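# Close and latch the lid of tip box TB1

## Task

Close the lid of tip box TB1 and push down on its front edge until the lid latches fully. The box starts loose on the bench mat and must finish lying flat on it. The closed, latched state must hold without the robot supporting it, so release the box and move the gripper away at the end.

## Robot and tools

Robot: one arm with six revolute joints and a two-finger gripper. Its base sits above the scene-frame origin and may be slightly tilted relative to the table. Scene frame: origin on the table surface below the arm base, +z up, and +y to the left when facing along +x. Camera calibrations (K, distortion, T_world_to_cam) use this frame. The cameras are cam_head_left, cam_head_right, cam_high, cam_low and cam_wrist, each 672x504. cam_wrist has no given pose. Fixed cameras may be off by up to about 2.3 degrees and 9 mm.

Tool execute_actions takes an "actions" list holding zero or one item, plus an optional "pictures" boolean.
- Empty list: sends no command and returns the current state with pictures.
- Action: {"rows": [[...]], "steps": N}, with N from 9 to 15 (default 15). Each step lasts 1/30 s. Each row is used for one step, and the last row repeats if there are fewer rows than steps.
- Wait: {"steps": N} with N up to 300. It sends nothing new and returns after N steps counted from the previous result. Your reply time counts toward these steps.
- Pictures come back only with an empty list or with "pictures": true.
- A refused call sends nothing to the robot.

Row layout: exactly 7 numbers for the single arm, in this order: waist, shoulder, elbow, wrist pitch, wrist yaw, wrist roll, gripper opening.
- The first six are absolute target joint angles in radians, in the same form as the Joint positions line. They are not offsets.
- Stated joint ranges: waist -2.618 to 3.054, shoulder 0.000 to 3.142, elbow 0.000 to 3.142, wrist pitch -1.571 to 1.571, wrist yaw -1.571 to 1.571, wrist roll -2.094 to 2.094.
- True limits may differ by up to 0.036 rad either way. A call is refused if a target exceeds a stated limit by more than 0.036 rad and is also further out than the last reported angle.
- Targets beyond the true limit are clipped, and the result may print "joint sent to its limit". That line can refer to an earlier action that is still running. If the line is missing, that does not prove there is room left.
- The seventh number is the opening on a -1 (closed) to +1 (fully open) scale. It is a target, not a change.

Motion limits:
- On each step, a joint target is held within a fixed lead of that joint's measured angle: waist 0.202, shoulder 0.258, elbow 0.238, wrist pitch 0.573, wrist yaw and roll 0.522 rad. Distant targets therefore take several steps.
- If the targets would move the gripper more than 70 mm from where it is, all joints are scaled back together.
- Friction can leave a joint up to about 0.031 rad short of its target, so very small commanded changes may do nothing.
- Between calls, the arm keeps heading toward the last row sent until it nearly stops or a step is HELD. After that, only a new action moves it further or presses harder.
- The last 9 steps of each action run after the result is reported, while you reply. Your next action begins only after those steps.


Result lines:
- Joint positions (rad) and Joint velocities (rad/s) list the six joints in row order. They end with the finger-pad gap in m and m/s; 0.094 m is fully open.
- grip_measured is the measured opening on the command scale. It may be offset by about 1 mm throughout a scene.
- "joint command not followed" means a clearance check altered or blocked targets. Mounting blocks and posts count as part of the arm.
- HELD marks steps on which all or part of your row was not sent.
- MOTOR HOT warns at 75 °C.
- OVER-TEMPERATURE FAULT reports a stop. At 90 °C the arm halts for 10 s, and this can happen again 5 min later. At 100 °C the arm and gripper go limp and the arm falls. Holding loads, including while you think, heats the motors, and some heat carries into the next scene.

Gripping: apart from values near ±1, the fingers move to where grip_measured would equal your command. To hold something, command roughly 0.03 below grip_measured; a smaller margin gives a lighter grip. The pads can apply about 50–62 N each, less on thin parts (under about 2 mm). At first contact they can briefly press much harder. Disturbances may occasionally tug a held part or nudge loose objects.

Tool zoom_image: {"camera": name, "region": [x0, y0, x1, y1]} in pixels of that camera's latest image, with (0, 0) at the top left. The region can be at most 504x504. It returns a closer, sharper view.

Tool finished_scene: {"scene": n}, where n is the number of the current scene. It ends that scene irreversibly, reports whether the goal was met, and gives the next task if there is one. Replying without any tool call ends everything.

Suggested order: look, lower the lid, press its front edge down gently until it latches, open the gripper, lift clear, check the cameras, then call finished_scene.

Avoid:
- pushing the box or anything else off the table, which ends the scene;
- tipping the box or leaving it anything but flat on the mat;
- slamming, hard impacts, very forceful pressing and dropped items;
- jerky motion, wasted effort and long idle holds under load.

Each tool is called as name(argument=value, ...) on one line, values as JSON.

## Session

execute_actions(actions=[])

Scene clock: 0.00 s of 6000.00 s.
grip_measured=+1.000
Joint positions: [-2.08   0.987  0.367  0.626 -1.172  0.944  0.094]
Joint velocities: [-0.002 -0.007  0.002  0.007  0.022 -0.051  0.   ]

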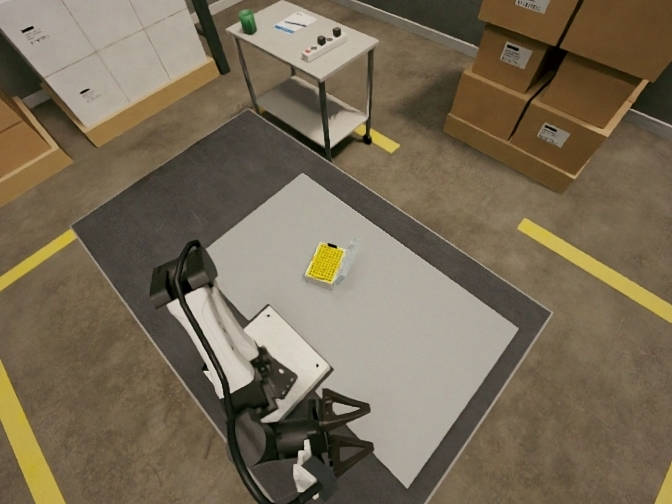

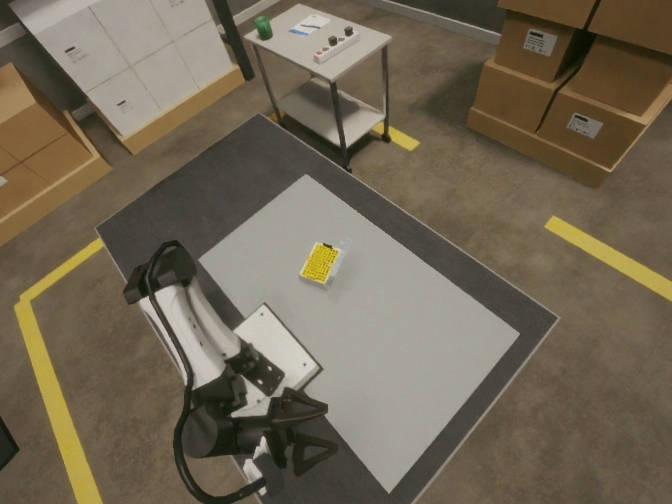

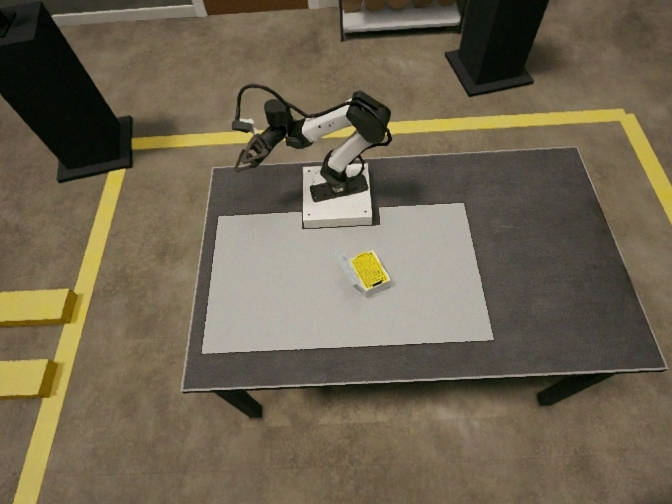

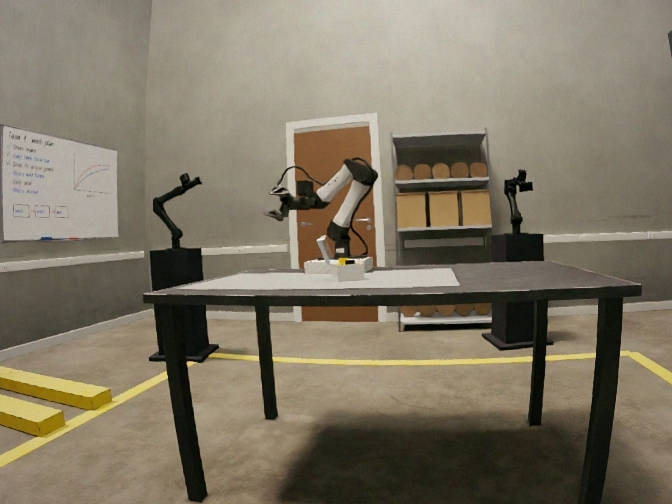

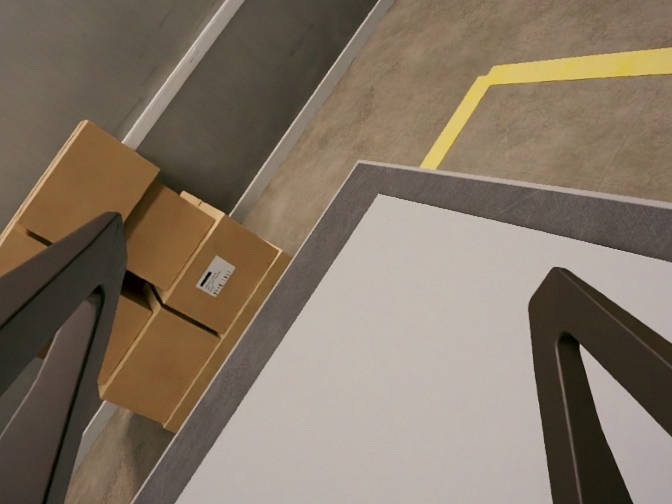

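zoom_image(camera="cam_high", region=[220, 70, 420, 310])

zoom_image(camera="cam_low", region=[250, 145, 410, 295])

zoom_image(camera="cam_high", region=[325, 235, 405, 305])

zoom_image(camera="cam_head_left", region=[290, 225, 380, 300])

Region (220, 70, 420, 310) of cam_high's 672x504 image, scaled by 2.100, with more detail than that image has.

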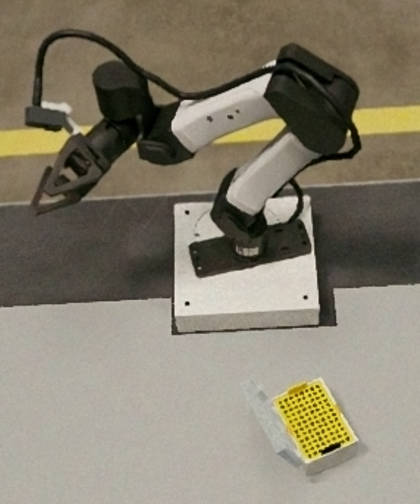

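Region (250, 145, 410, 295) of cam_low's 672x504 image, scaled by 3.150, with more detail than that image has; it fills the top 472 rows of this view, and the rest is white.

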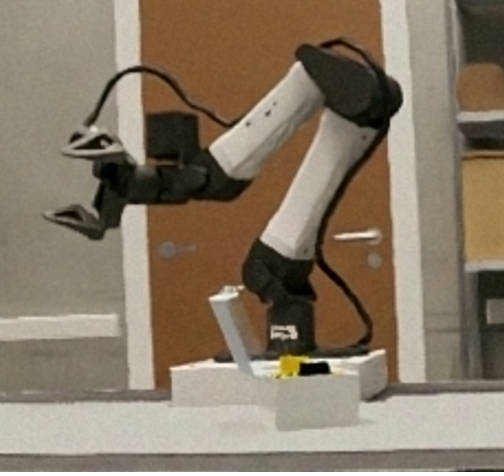

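Region (325, 235, 405, 305) of cam_high's 672x504 image, scaled by 6.300, with more detail than that image has; it fills the top 441 rows of this view, and the rest is white.

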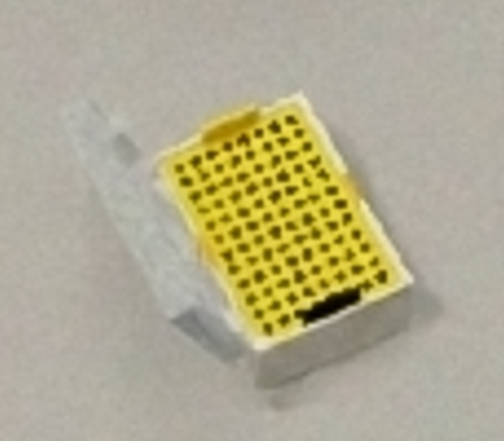

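Region (290, 225, 380, 300) of cam_head_left's 672x504 image, scaled by 5.600, with more detail than that image has.

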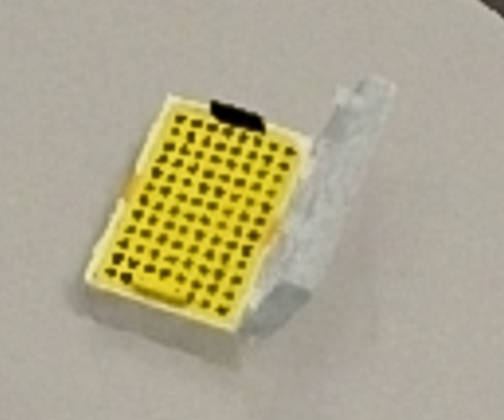

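zoom_image(camera="cam_head_left", region=[190, 300, 400, 504])

zoom_image(camera="cam_high", region=[225, 85, 325, 185])

zoom_image(camera="cam_low", region=[295, 220, 385, 290])

zoom_image(camera="cam_high", region=[295, 150, 385, 235])

Region (190, 300, 400, 504) of cam_head_left's 672x504 image, scaled by 2.400, with more detail than that image has; it fills the top 490 rows of this view, and the rest is white.

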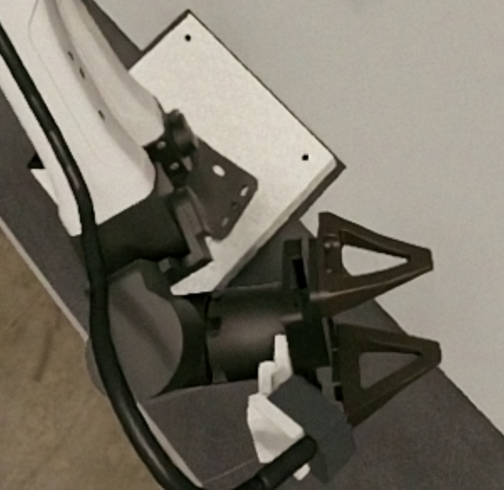

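Region (225, 85, 325, 185) of cam_high's 672x504 image, scaled by 5.040, with more detail than that image has.

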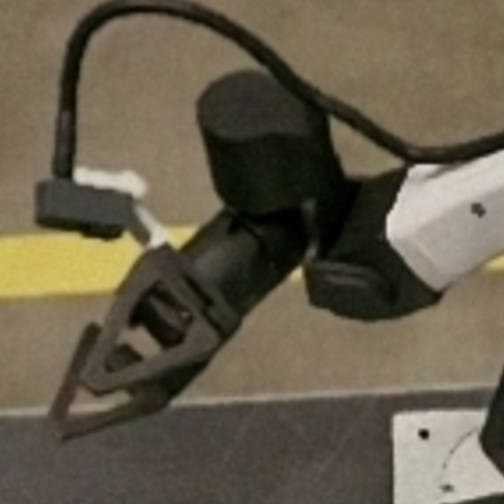

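Region (295, 220, 385, 290) of cam_low's 672x504 image, scaled by 5.600, with more detail than that image has.

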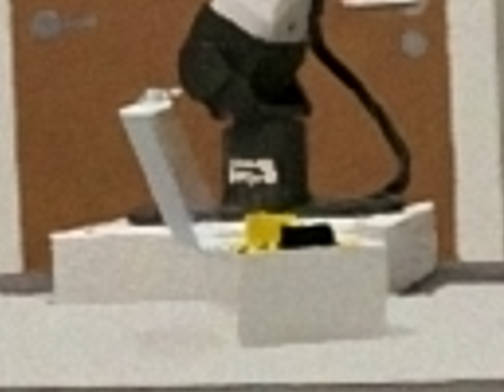

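Region (295, 150, 385, 235) of cam_high's 672x504 image, scaled by 5.600, with more detail than that image has.

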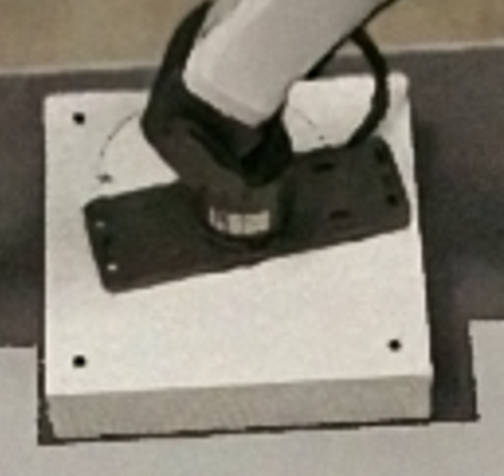

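execute_actions(actions=[{"rows": [[-2.0,1.02,0.42,0.55,-1.12,0.89,1],[-1.9,1.06,0.49,0.45,-1.06,0.82,1],[-1.75,1.13,0.6,0.3,-0.96,0.7,1],[-1.45,1.26,0.82,-0.03,-0.78,0.5,1]], "steps": 15}])

execute_actions(actions=[{"rows": [[-0.85,1.52,1.25,-0.68,-0.4,0.07,1]], "steps": 15}])

Scene clock: 11.17 s of 6000.00 s.
grip_measured=+1.000
Joint positions: [-1.749  1.201  0.675  0.278 -0.961  0.708  0.094]
Joint velocities: [ 1.941  1.507  2.156 -2.132  1.37  -1.282  0.   ]
Steps of this call (steps 1 to 90: nothing new was sent; then 7.97 s passed at rest; steps 91 to 96: the first 6 steps of this action). Readings (joint positions):
91: [-2.069 0.988 0.371 0.616 -1.163 0.937]
92: [-2.028 0.998 0.391 0.586 -1.145 0.919]
94: [-1.889 1.078 0.510 0.445 -1.068 0.819]
96: the state above

Scene clock: 11.67 s of 6000.00 s.
grip_measured=+1.000
Joint positions: [-1.1    1.537  1.184 -0.446 -0.513  0.212  0.094]
Joint velocities: [ 1.941  0.315  0.891 -1.165  0.842 -0.886  0.   ]
Steps of this call (steps 1 to 9: the last 9 steps of your previous action; steps 10 to 15: the first 6 steps of this action). Readings (joint positions):
10: [-1.423 1.284 0.840 -0.056 -0.763 0.475]
11: [-1.369 1.344 0.917 -0.159 -0.693 0.401]
13: [-1.237 1.475 1.082 -0.338 -0.583 0.286]
15: the state above

execute_actions(actions=[{"rows": [[-0.7,1.58,1.36,-0.85,-0.3,-0.04,1],[-0.6,1.63,1.43,-0.97,-0.24,-0.11,1],[-0.5,1.67,1.5,-1.08,-0.18,-0.18,1],[-0.42,1.71,1.56,-1.17,-0.13,-0.24,1],[-0.35,1.74,1.6,-1.25,-0.09,-0.29,1],[-0.3,1.77,1.63,-1.31,-0.05,-0.33,1],[-0.25,1.79,1.66,-1.36,-0.02,-0.36,1],[-0.213,1.8,1.68,-1.4,0,-0.39,1]], "steps": 15}])

execute_actions(actions=[{"steps": 15}], pictures=true)

Scene clock: 12.37 s of 6000.00 s.
grip_measured=+1.000
Joint positions: [-0.518  1.7    1.55  -0.989 -0.215 -0.133  0.094]
Joint velocities: [ 1.971  0.906  1.433 -1.692  1.106 -1.223  0.   ]
Steps of this call (steps 1 to 9: the last 9 steps of your previous action; steps 10 to 15: the robot went on to your last target; steps 16 to 21: the first 6 steps of this action). Readings (joint positions):
16: [-0.829 1.541 1.251 -0.694 -0.393 0.066]
17: [-0.788 1.562 1.297 -0.752 -0.358 0.038]
19: [-0.658 1.630 1.430 -0.874 -0.288 -0.043]
21: the state above

Scene clock: 12.87 s of 6000.00 s.
grip_measured=+1.000
Joint positions: [-0.21   1.8    1.651 -1.375 -0.021 -0.373  0.094]
Joint velocities: [ 0.002  0.002  0.002 -0.154  0.007 -0.066  0.   ]
Kept back: nothing.
Steps of this call (steps 1 to 9: the last 9 steps of your previous action; steps 10 to 15: the robot went on to your last target). Readings (joint positions):
1: [-0.446 1.729 1.593 -1.046 -0.180 -0.175]
2: [-0.375 1.755 1.624 -1.101 -0.147 -0.215]
4: [-0.249 1.787 1.651 -1.191 -0.105 -0.276]
8: [-0.185 1.800 1.651 -1.313 -0.063 -0.341]
15: the state above

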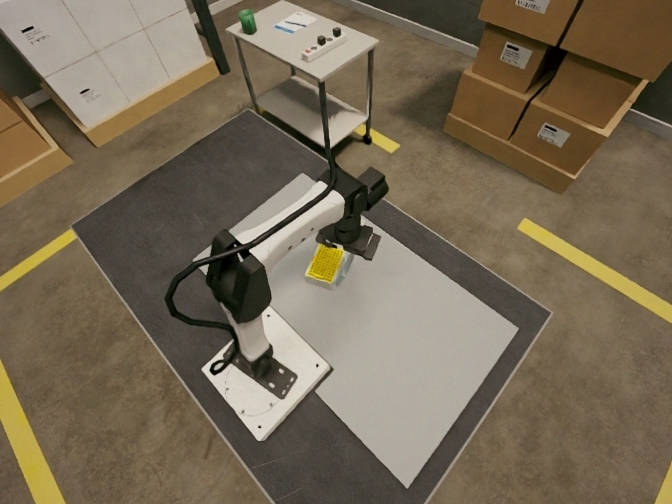

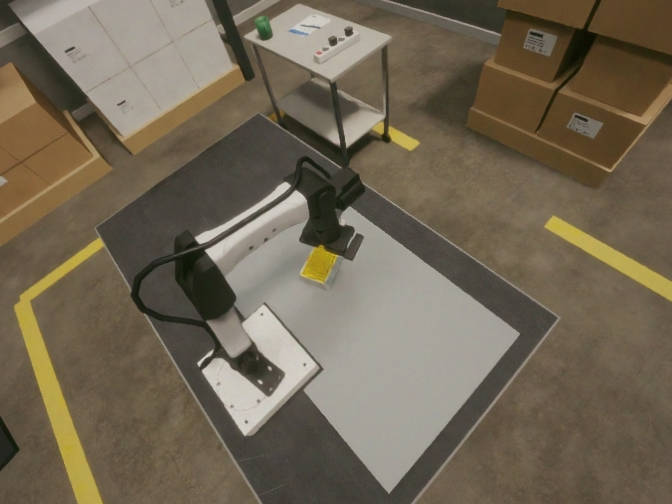

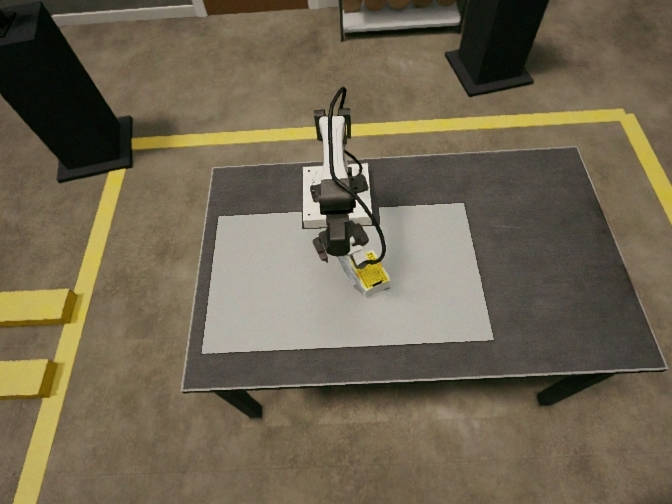

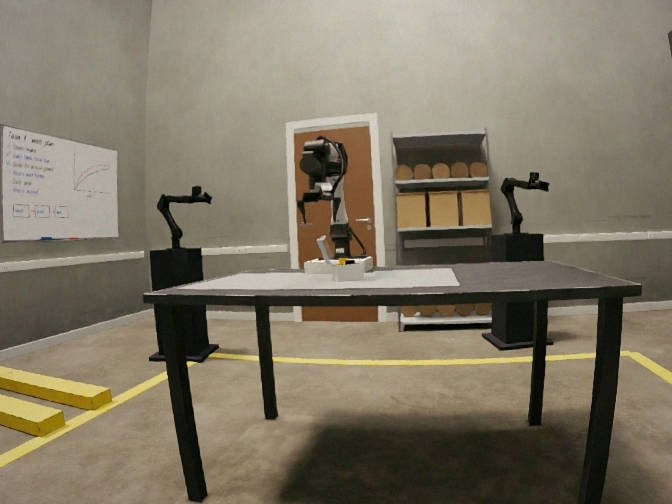

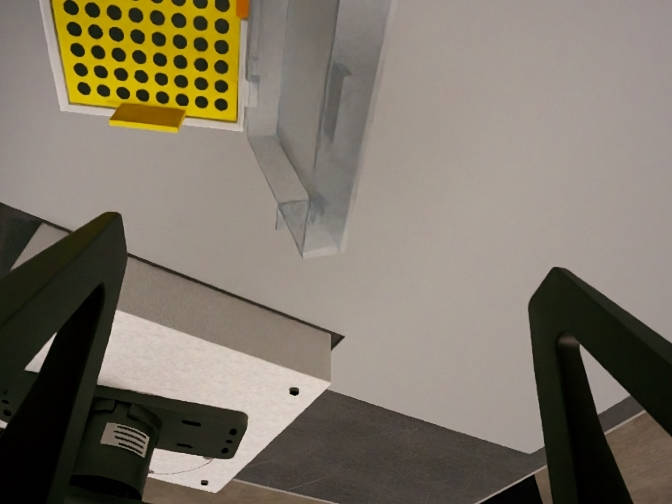

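zoom_image(camera="cam_low", region=[280, 170, 400, 290])

zoom_image(camera="cam_high", region=[300, 205, 400, 305])

zoom_image(camera="cam_wrist", region=[200, 0, 440, 270])

Region (280, 170, 400, 290) of cam_low's 672x504 image, scaled by 4.200, with more detail than that image has.

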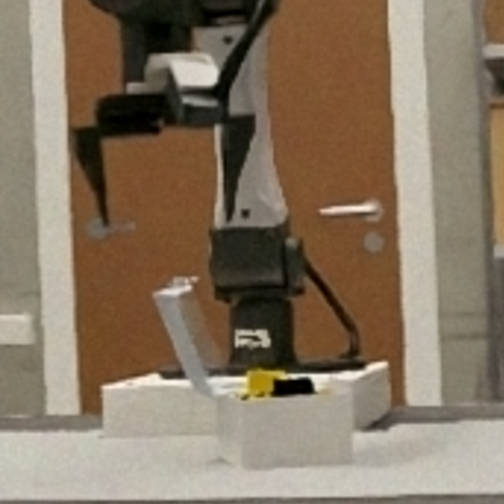

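Region (300, 205, 400, 305) of cam_high's 672x504 image, scaled by 5.040, with more detail than that image has.

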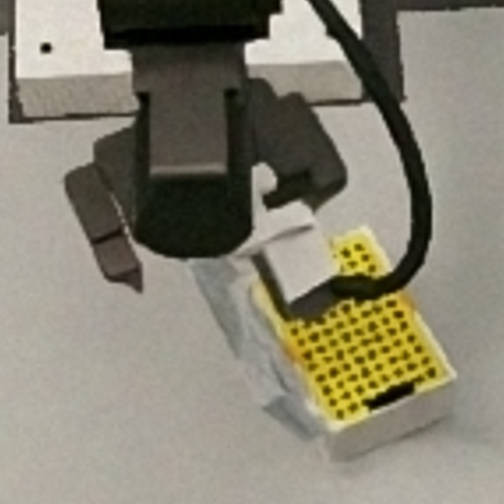

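Region (200, 0, 440, 270) of cam_wrist's 672x504 image, scaled by 1.867, with more detail than that image has.

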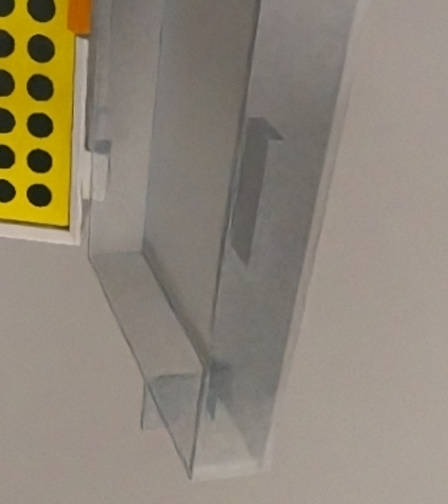

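execute_actions(actions=[{"rows": [[-0.21,1.8,1.63,-1.37,0,-0.39,0.9],[-0.21,1.8,1.6,-1.34,0,-0.39,0.8],[-0.21,1.802,1.565,-1.31,0,-0.39,0.7],[-0.21,1.803,1.53,-1.27,0,-0.39,0.6],[-0.21,1.804,1.495,-1.23,0,-0.39,0.5],[-0.21,1.805,1.46,-1.19,0,-0.39,0.4],[-0.21,1.806,1.43,-1.16,0,-0.39,0.35],[-0.21,1.807,1.4,-1.13,0,-0.39,0.3],[-0.21,1.808,1.38,-1.11,0,-0.39,0.3],[-0.21,1.808,1.365,-1.1,0,-0.39,0.3]], "steps": 15}])

execute_actions(actions=[{"steps": 13}], pictures=true)

Scene clock: 14.97 s of 6000.00 s.
grip_measured=+0.457
Joint positions: [-0.21   1.8    1.546 -1.302 -0.012 -0.382  0.068]
Joint velocities: [ 0.002 -0.002 -1.067  0.74  -0.022 -0.037 -0.11 ]
Steps of this call (steps 1 to 30: the robot went on to your last target; steps 31 to 57: nothing new was sent; steps 58 to 63: the first 6 steps of this action). Readings (joint positions):
58: [-0.210 1.800 1.651 -1.388 -0.012 -0.382]
59: [-0.210 1.800 1.647 -1.381 -0.012 -0.382]
61: [-0.210 1.800 1.612 -1.350 -0.012 -0.382]
63: the state above

Scene clock: 15.40 s of 6000.00 s.
grip_measured=+0.303
Joint positions: [-0.21   1.801  1.38  -1.125 -0.012 -0.382  0.061]
Joint velocities: [-0.007 -0.007  0.002  0.066 -0.081 -0.007 -0.   ]
Kept back: nothing.
Steps of this call (steps 1 to 9: the last 9 steps of your previous action; steps 10 to 13: the robot went on to your last target). Readings (joint positions):
1: [-0.210 1.800 1.510 -1.276 -0.012 -0.382]
2: [-0.210 1.800 1.474 -1.251 -0.012 -0.382]
4: [-0.210 1.800 1.415 -1.206 -0.012 -0.382]
8: [-0.210 1.801 1.380 -1.158 -0.012 -0.382]
13: the state above

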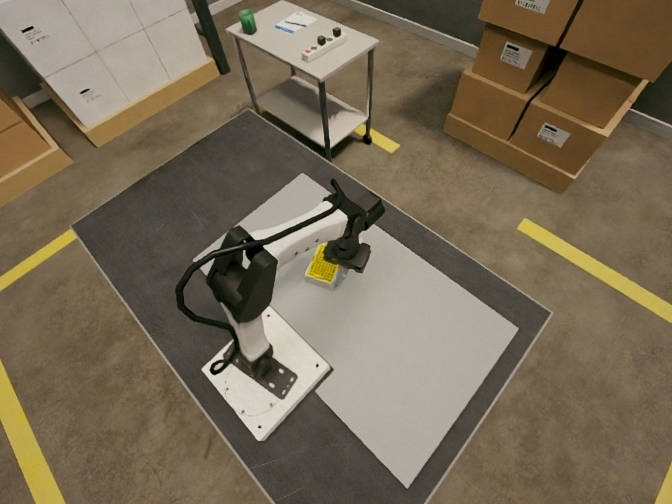

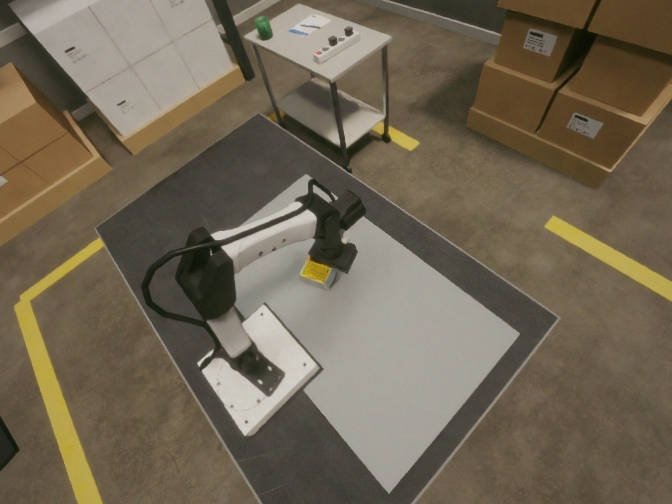

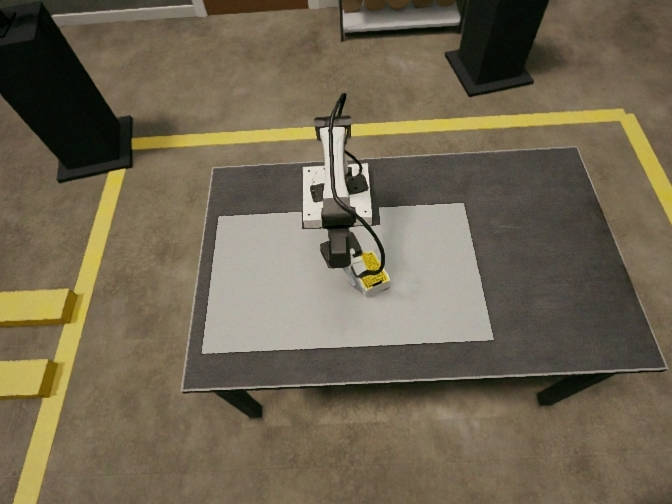

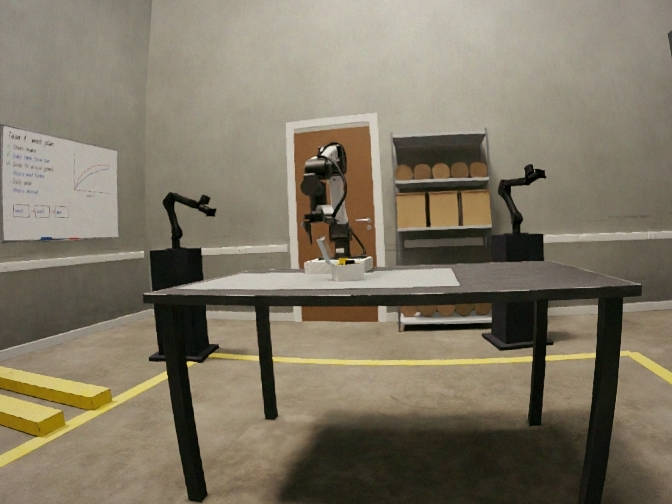

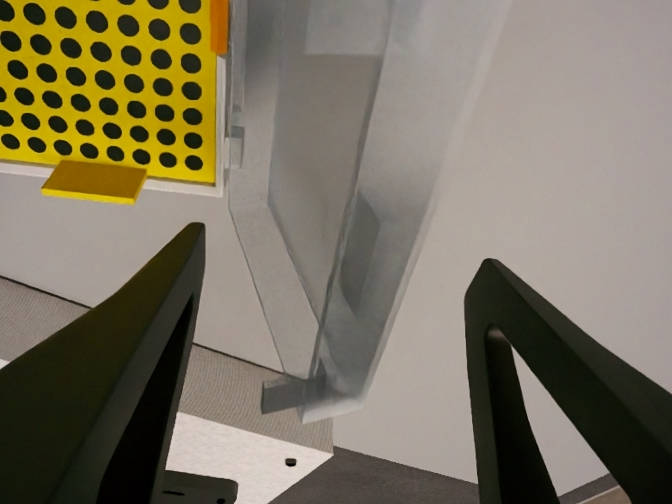

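zoom_image(camera="cam_low", region=[290, 195, 380, 285])

Region (290, 195, 380, 285) of cam_low's 672x504 image, scaled by 5.600, with more detail than that image has.

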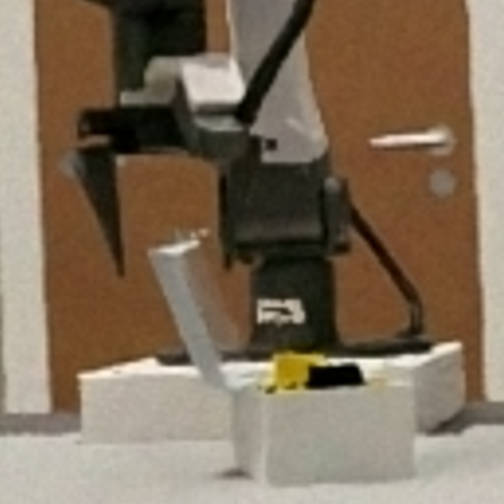

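execute_actions(actions=[{"rows": [[-0.2,1.8,1.35,-1.1,0,-0.38,0.27],[-0.195,1.795,1.34,-1.09,0,-0.37,0.24],[-0.19,1.79,1.33,-1.09,0,-0.36,0.21],[-0.184,1.787,1.325,-1.09,0,-0.355,0.18],[-0.178,1.784,1.32,-1.09,0,-0.35,0.15],[-0.172,1.781,1.315,-1.09,0,-0.34,0.12],[-0.166,1.778,1.31,-1.09,0,-0.335,0.1],[-0.16,1.775,1.305,-1.09,0,-0.33,0.08],[-0.153,1.772,1.3,-1.09,0,-0.32,0.06],[-0.146,1.769,1.296,-1.09,0,-0.315,0.05],[-0.139,1.766,1.292,-1.09,0,-0.31,0.05],[-0.132,1.763,1.288,-1.09,0,-0.3,0.05],[-0.125,1.76,1.284,-1.09,0,-0.295,0.05],[-0.118,1.757,1.28,-1.09,0,-0.29,0.05],[-0.111,1.754,1.276,-1.09,0,-0.28,0.05]], "steps": 15}])

execute_actions(actions=[{"rows": [[-0.104,1.752,1.273,-1.09,0,-0.275,0.05],[-0.097,1.75,1.27,-1.09,0,-0.27,0.05],[-0.09,1.748,1.267,-1.09,0,-0.26,0.05],[-0.083,1.746,1.264,-1.09,0,-0.255,0.05],[-0.076,1.744,1.261,-1.09,0,-0.25,0.05],[-0.069,1.742,1.258,-1.09,0,-0.24,0.05],[-0.062,1.74,1.255,-1.09,0,-0.235,0.05],[-0.055,1.738,1.252,-1.09,0,-0.23,0.05],[-0.048,1.736,1.25,-1.09,0,-0.225,0.05],[-0.042,1.735,1.25,-1.09,0,-0.22,0.05]], "steps": 12}])

execute_actions(actions=[{"steps": 12}], pictures=true)

Scene clock: 16.60 s of 6000.00 s.
grip_measured=+0.138
Joint positions: [-0.192  1.801  1.347 -1.101 -0.01  -0.369  0.053]
Joint velocities: [ 0.159 -0.007 -0.208  0.007  0.007  0.168 -0.031]
Steps of this call (steps 1 to 30: the robot went on to your last target; steps 31 to 36: the first 6 steps of this action). Readings (joint positions):
31: [-0.210 1.801 1.380 -1.112 -0.012 -0.382]
32: [-0.209 1.801 1.377 -1.109 -0.011 -0.382]
34: [-0.203 1.801 1.364 -1.102 -0.011 -0.377]
36: the state above

Scene clock: 17.00 s of 6000.00 s.
grip_measured=+0.053
Joint positions: [-0.109  1.771  1.295 -1.1   -0.009 -0.298  0.049]
Joint velocities: [ 0.183 -0.081 -0.105 -0.037 -0.037  0.212 -0.001]
Steps of this call (steps 1 to 9: the last 9 steps of your previous action; steps 10 to 12: the first 3 steps of this action). Readings (joint positions):
10: [-0.123 1.777 1.301 -1.100 -0.009 -0.311]
11: [-0.116 1.774 1.298 -1.100 -0.009 -0.304]
12: the state above

Scene clock: 17.40 s of 6000.00 s.
grip_measured=+0.053
Joint positions: [-0.047  1.756  1.272 -1.099 -0.009 -0.237  0.049]
Joint velocities: [-0.012 -0.002 -0.012  0.022  0.022  0.007 -0.   ]
Kept back: nothing.
Steps of this call (steps 1 to 9: the last 9 steps of your previous action; steps 10 to 12: the robot went on to your last target). Readings (joint positions):
1: [-0.102 1.769 1.292 -1.099 -0.009 -0.291]
2: [-0.095 1.767 1.289 -1.099 -0.009 -0.285]
4: [-0.081 1.764 1.283 -1.099 -0.009 -0.271]
8: [-0.054 1.758 1.273 -1.099 -0.009 -0.248]
12: the state above

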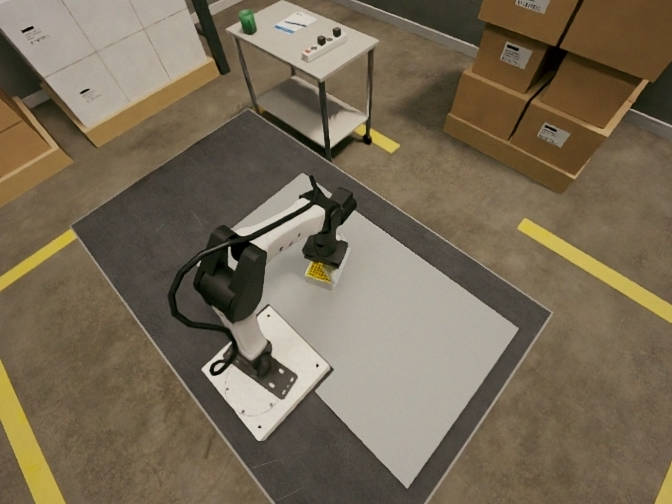

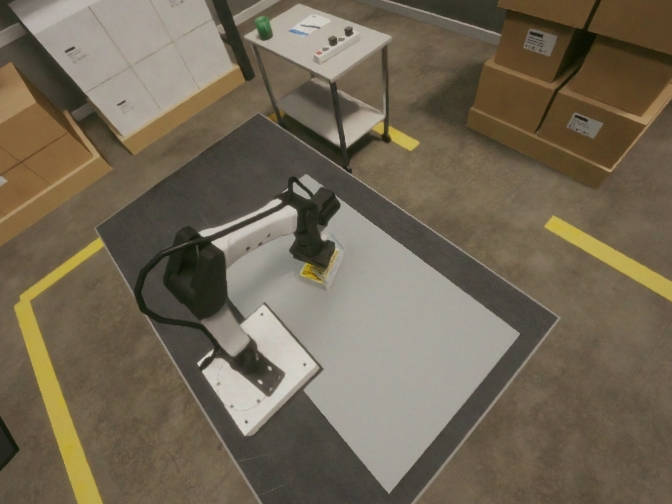

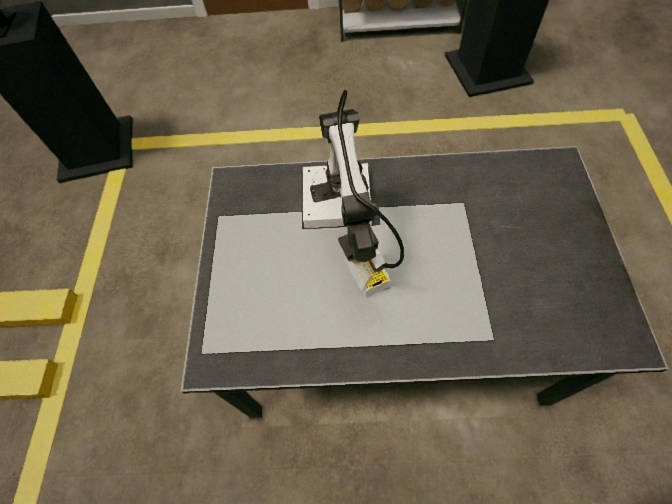

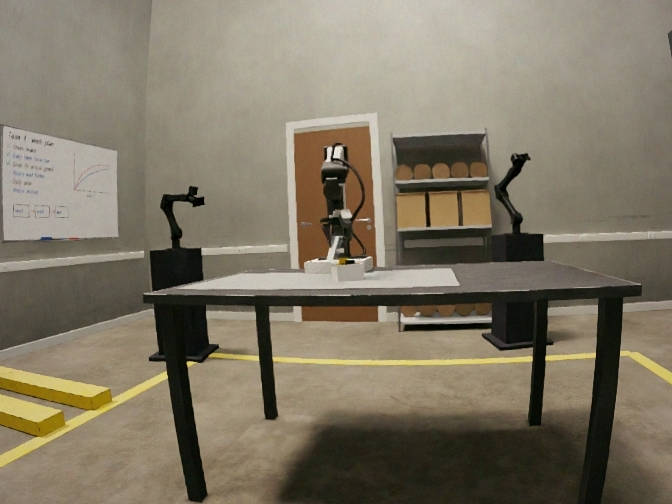

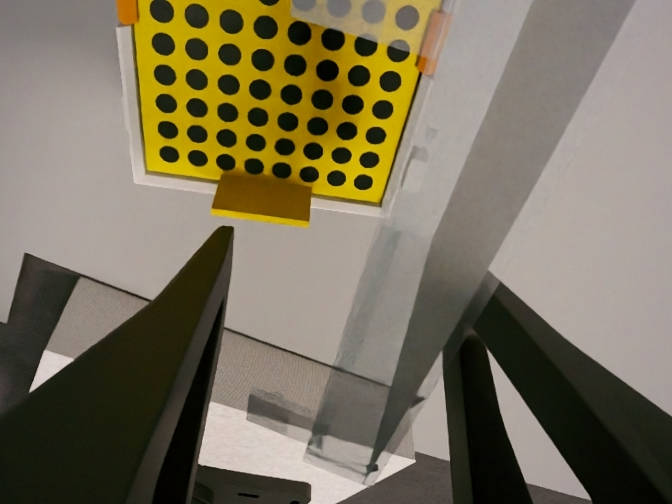

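zoom_image(camera="cam_low", region=[300, 195, 390, 285])

Region (300, 195, 390, 285) of cam_low's 672x504 image, scaled by 5.600, with more detail than that image has.

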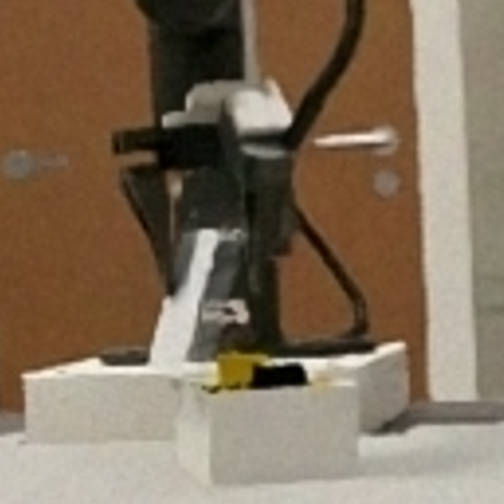

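execute_actions(actions=[{"rows": [[-0.036,1.75,1.25,-1.08,0,-0.22,0.06],[-0.03,1.75,1.25,-1.07,0,-0.215,0.07],[-0.024,1.75,1.25,-1.06,0,-0.21,0.08],[-0.018,1.75,1.25,-1.05,0,-0.205,0.09],[-0.012,1.75,1.25,-1.045,0,-0.2,0.1],[-0.006,1.75,1.248,-1.04,0,-0.195,0.11],[0.0,1.75,1.246,-1.035,0,-0.19,0.13],[0.005,1.75,1.244,-1.03,0,-0.185,0.15],[0.01,1.75,1.242,-1.03,0,-0.18,0.17],[0.015,1.75,1.24,-1.03,0,-0.175,0.19],[0.02,1.75,1.24,-1.03,0,-0.17,0.2]], "steps": 13}])

execute_actions(actions=[{"steps": 12}], pictures=true)

zoom_image(camera="cam_low", region=[300, 195, 390, 285])

Scene clock: 18.70 s of 6000.00 s.
grip_measured=+0.082
Joint positions: [-0.038  1.756  1.272 -1.087 -0.009 -0.223  0.051]
Joint velocities: [ 0.149  0.007  0.007  0.183 -0.037  0.095  0.01 ]
Steps of this call (steps 1 to 30: the robot went on to your last target; steps 31 to 35: nothing new was sent; steps 36 to 39: the first 4 steps of this action). Readings (joint positions):
36: [-0.046 1.756 1.272 -1.099 -0.009 -0.228]
37: [-0.045 1.756 1.272 -1.096 -0.009 -0.227]
39: the state above

Scene clock: 19.10 s of 6000.00 s.
grip_measured=+0.197
Joint positions: [ 0.015  1.756  1.272 -1.045 -0.009 -0.185  0.056]
Joint velocities: [ 0.002 -0.002 -0.032 -0.037  0.051  0.051  0.   ]
Kept back: nothing.
Steps of this call (steps 1 to 9: the last 9 steps of your previous action; steps 10 to 12: the robot went on to your last target). Readings (joint positions):
1: [-0.032 1.756 1.272 -1.082 -0.009 -0.220]
2: [-0.025 1.756 1.272 -1.075 -0.009 -0.217]
4: [-0.012 1.756 1.272 -1.064 -0.009 -0.210]
8: [0.010 1.756 1.272 -1.050 -0.009 -0.193]
12: the state above

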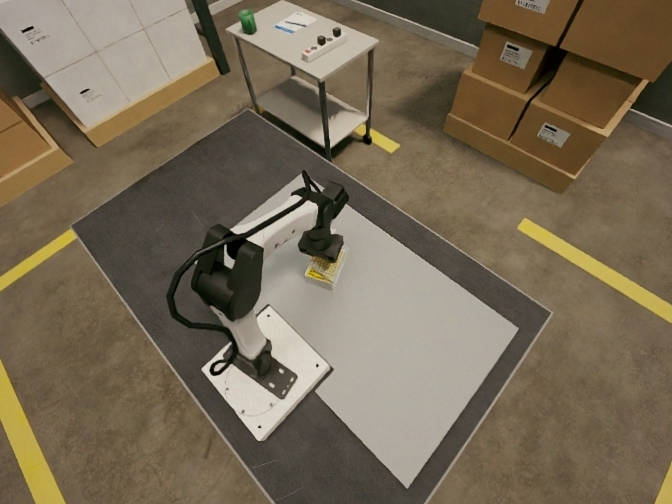

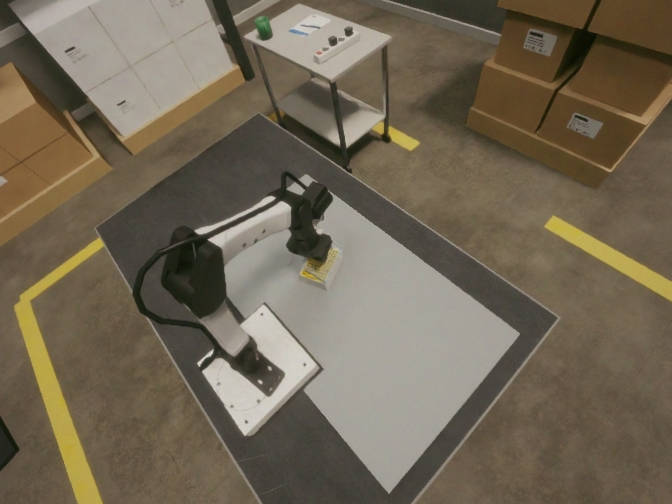

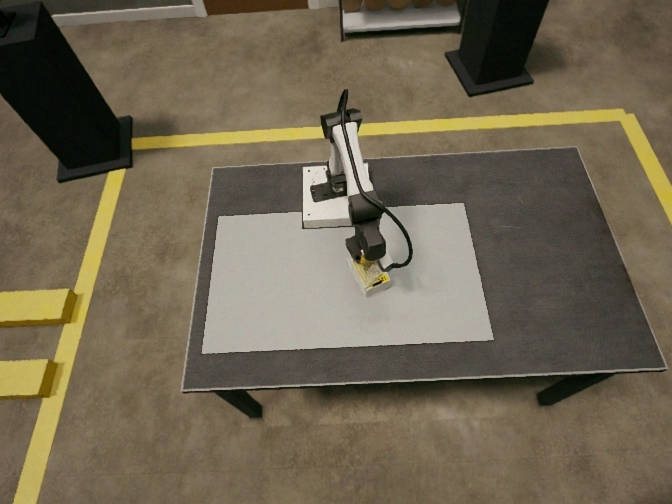

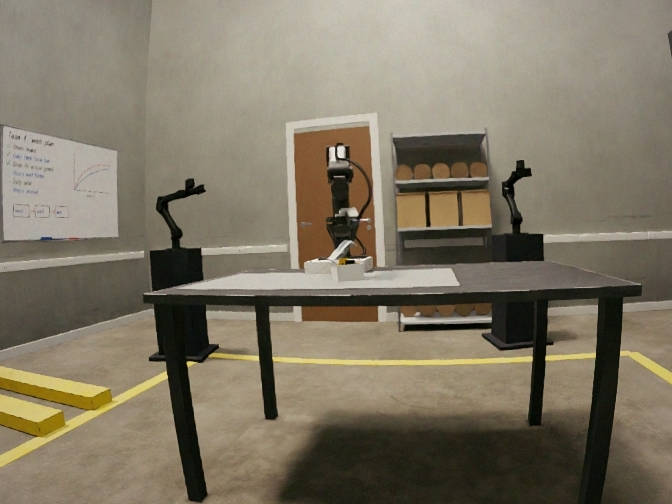

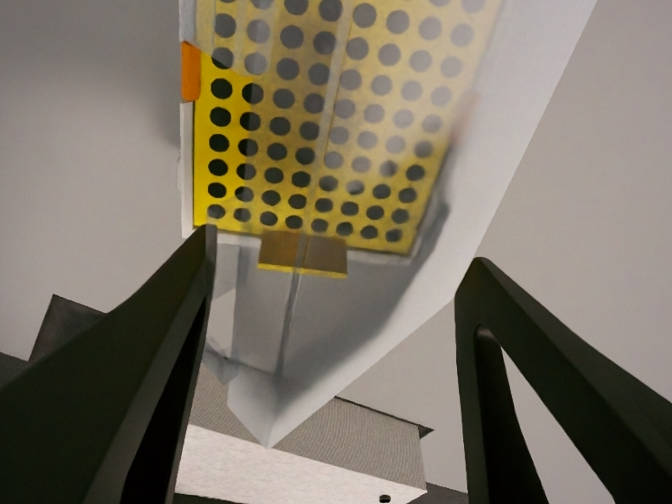

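Region (300, 195, 390, 285) of cam_low's 672x504 image, scaled by 5.600, with more detail than that image has.

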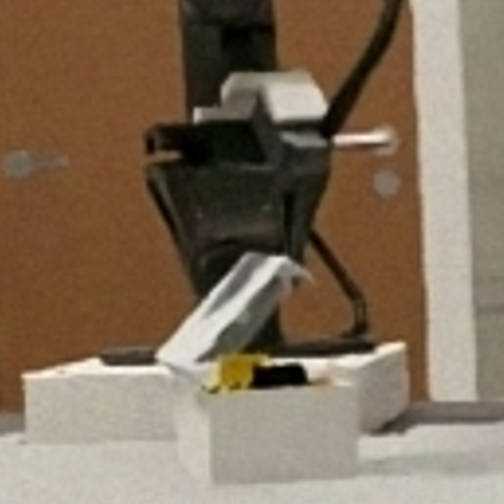

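execute_actions(actions=[{"rows": [[0.02,1.75,1.235,-1.025,0.015,-0.17,0.24],[0.022,1.75,1.229,-1.018,0.025,-0.165,0.29],[0.025,1.75,1.223,-1.01,0.035,-0.16,0.35],[0.028,1.75,1.217,-1.003,0.045,-0.155,0.41],[0.032,1.75,1.211,-0.996,0.055,-0.15,0.47],[0.036,1.75,1.205,-0.989,0.065,-0.15,0.53],[0.04,1.75,1.199,-0.982,0.075,-0.145,0.59],[0.044,1.75,1.193,-0.975,0.082,-0.14,0.65],[0.048,1.75,1.187,-0.968,0.088,-0.14,0.7],[0.052,1.75,1.181,-0.961,0.09,-0.135,0.75],[0.055,1.75,1.175,-0.954,0.09,-0.135,0.8],[0.058,1.75,1.169,-0.947,0.09,-0.13,0.84],[0.061,1.75,1.163,-0.94,0.09,-0.13,0.88],[0.063,1.75,1.157,-0.935,0.09,-0.13,0.92],[0.065,1.75,1.152,-0.93,0.09,-0.13,0.95]], "steps": 15}])

execute_actions(actions=[{"steps": 13}], pictures=true)

zoom_image(camera="cam_low", region=[300, 195, 390, 285])

Scene clock: 21.37 s of 6000.00 s.
grip_measured=+0.497
Joint positions: [ 0.021  1.756  1.237 -1.021  0.021 -0.168  0.07 ]
Joint velocities: [ 0.081  0.002 -0.198  0.154  0.212  0.037  0.062]
Steps of this call (steps 1 to 30: the robot went on to your last target; steps 31 to 62: nothing new was sent; steps 63 to 68: the first 6 steps of this action). Readings (joint positions):
63: [0.015 1.756 1.270 -1.042 -0.007 -0.178]
64: [0.015 1.756 1.266 -1.038 -0.004 -0.177]
66: [0.017 1.756 1.252 -1.030 0.006 -0.174]
68: the state above

Scene clock: 21.80 s of 6000.00 s.
grip_measured=+0.947
Joint positions: [ 0.058  1.756  1.172 -0.954  0.074 -0.141  0.091]
Joint velocities: [-0.002 -0.002 -0.002  0.007  0.022  0.022  0.   ]
Kept back: nothing.
Steps of this call (steps 1 to 9: the last 9 steps of your previous action; steps 10 to 13: the robot went on to your last target). Readings (joint positions):
1: [0.025 1.756 1.231 -1.017 0.028 -0.165]
2: [0.029 1.756 1.224 -1.011 0.036 -0.162]
4: [0.038 1.756 1.213 -0.998 0.050 -0.156]
8: [0.052 1.756 1.189 -0.972 0.066 -0.146]
13: the state above

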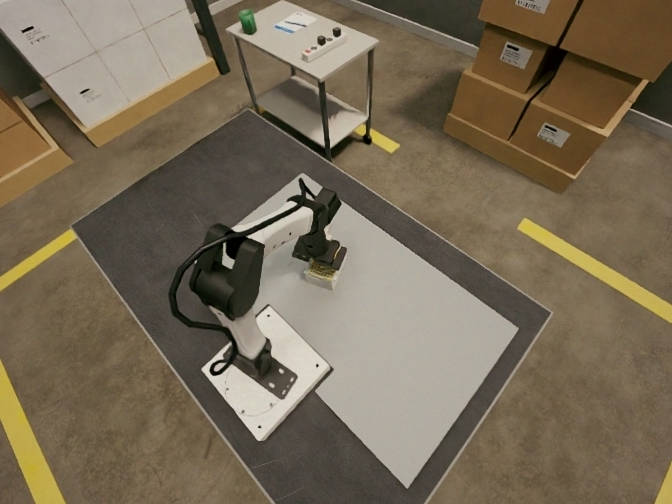

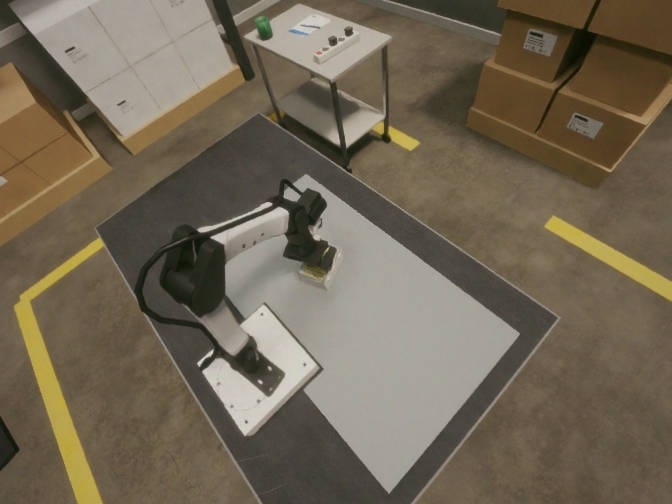

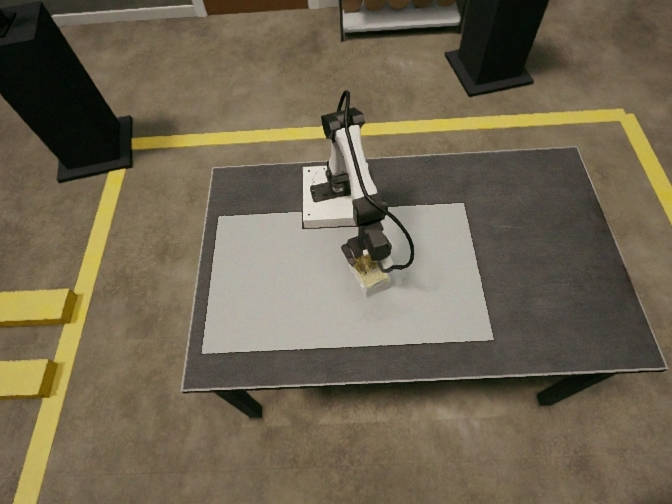

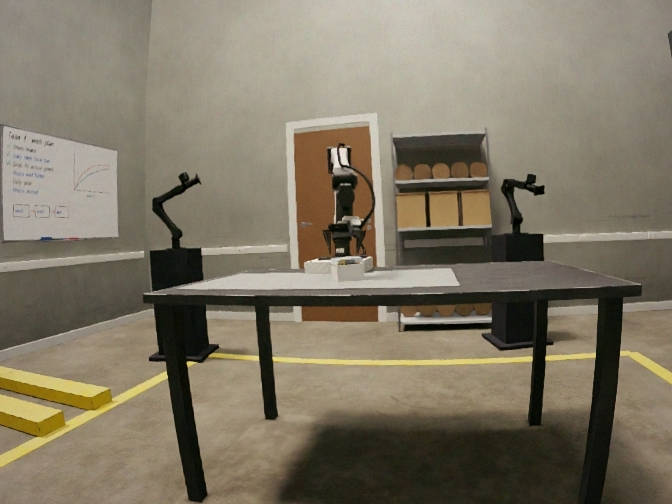

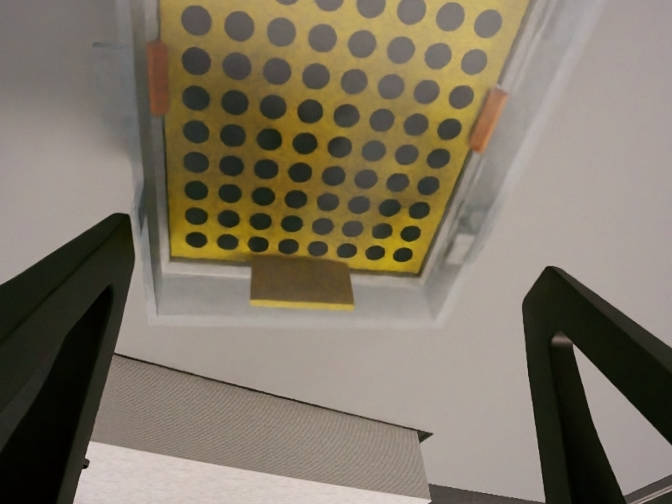

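Region (300, 195, 390, 285) of cam_low's 672x504 image, scaled by 5.600, with more detail than that image has.

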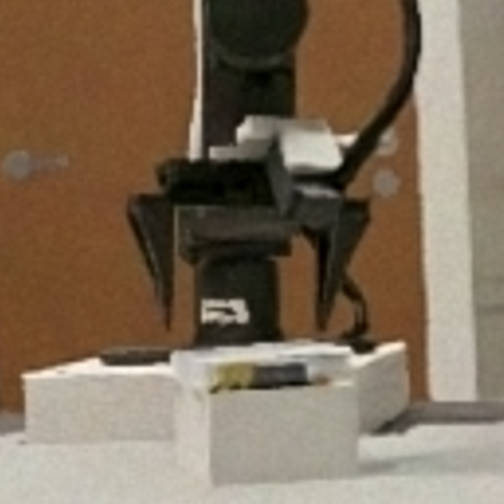

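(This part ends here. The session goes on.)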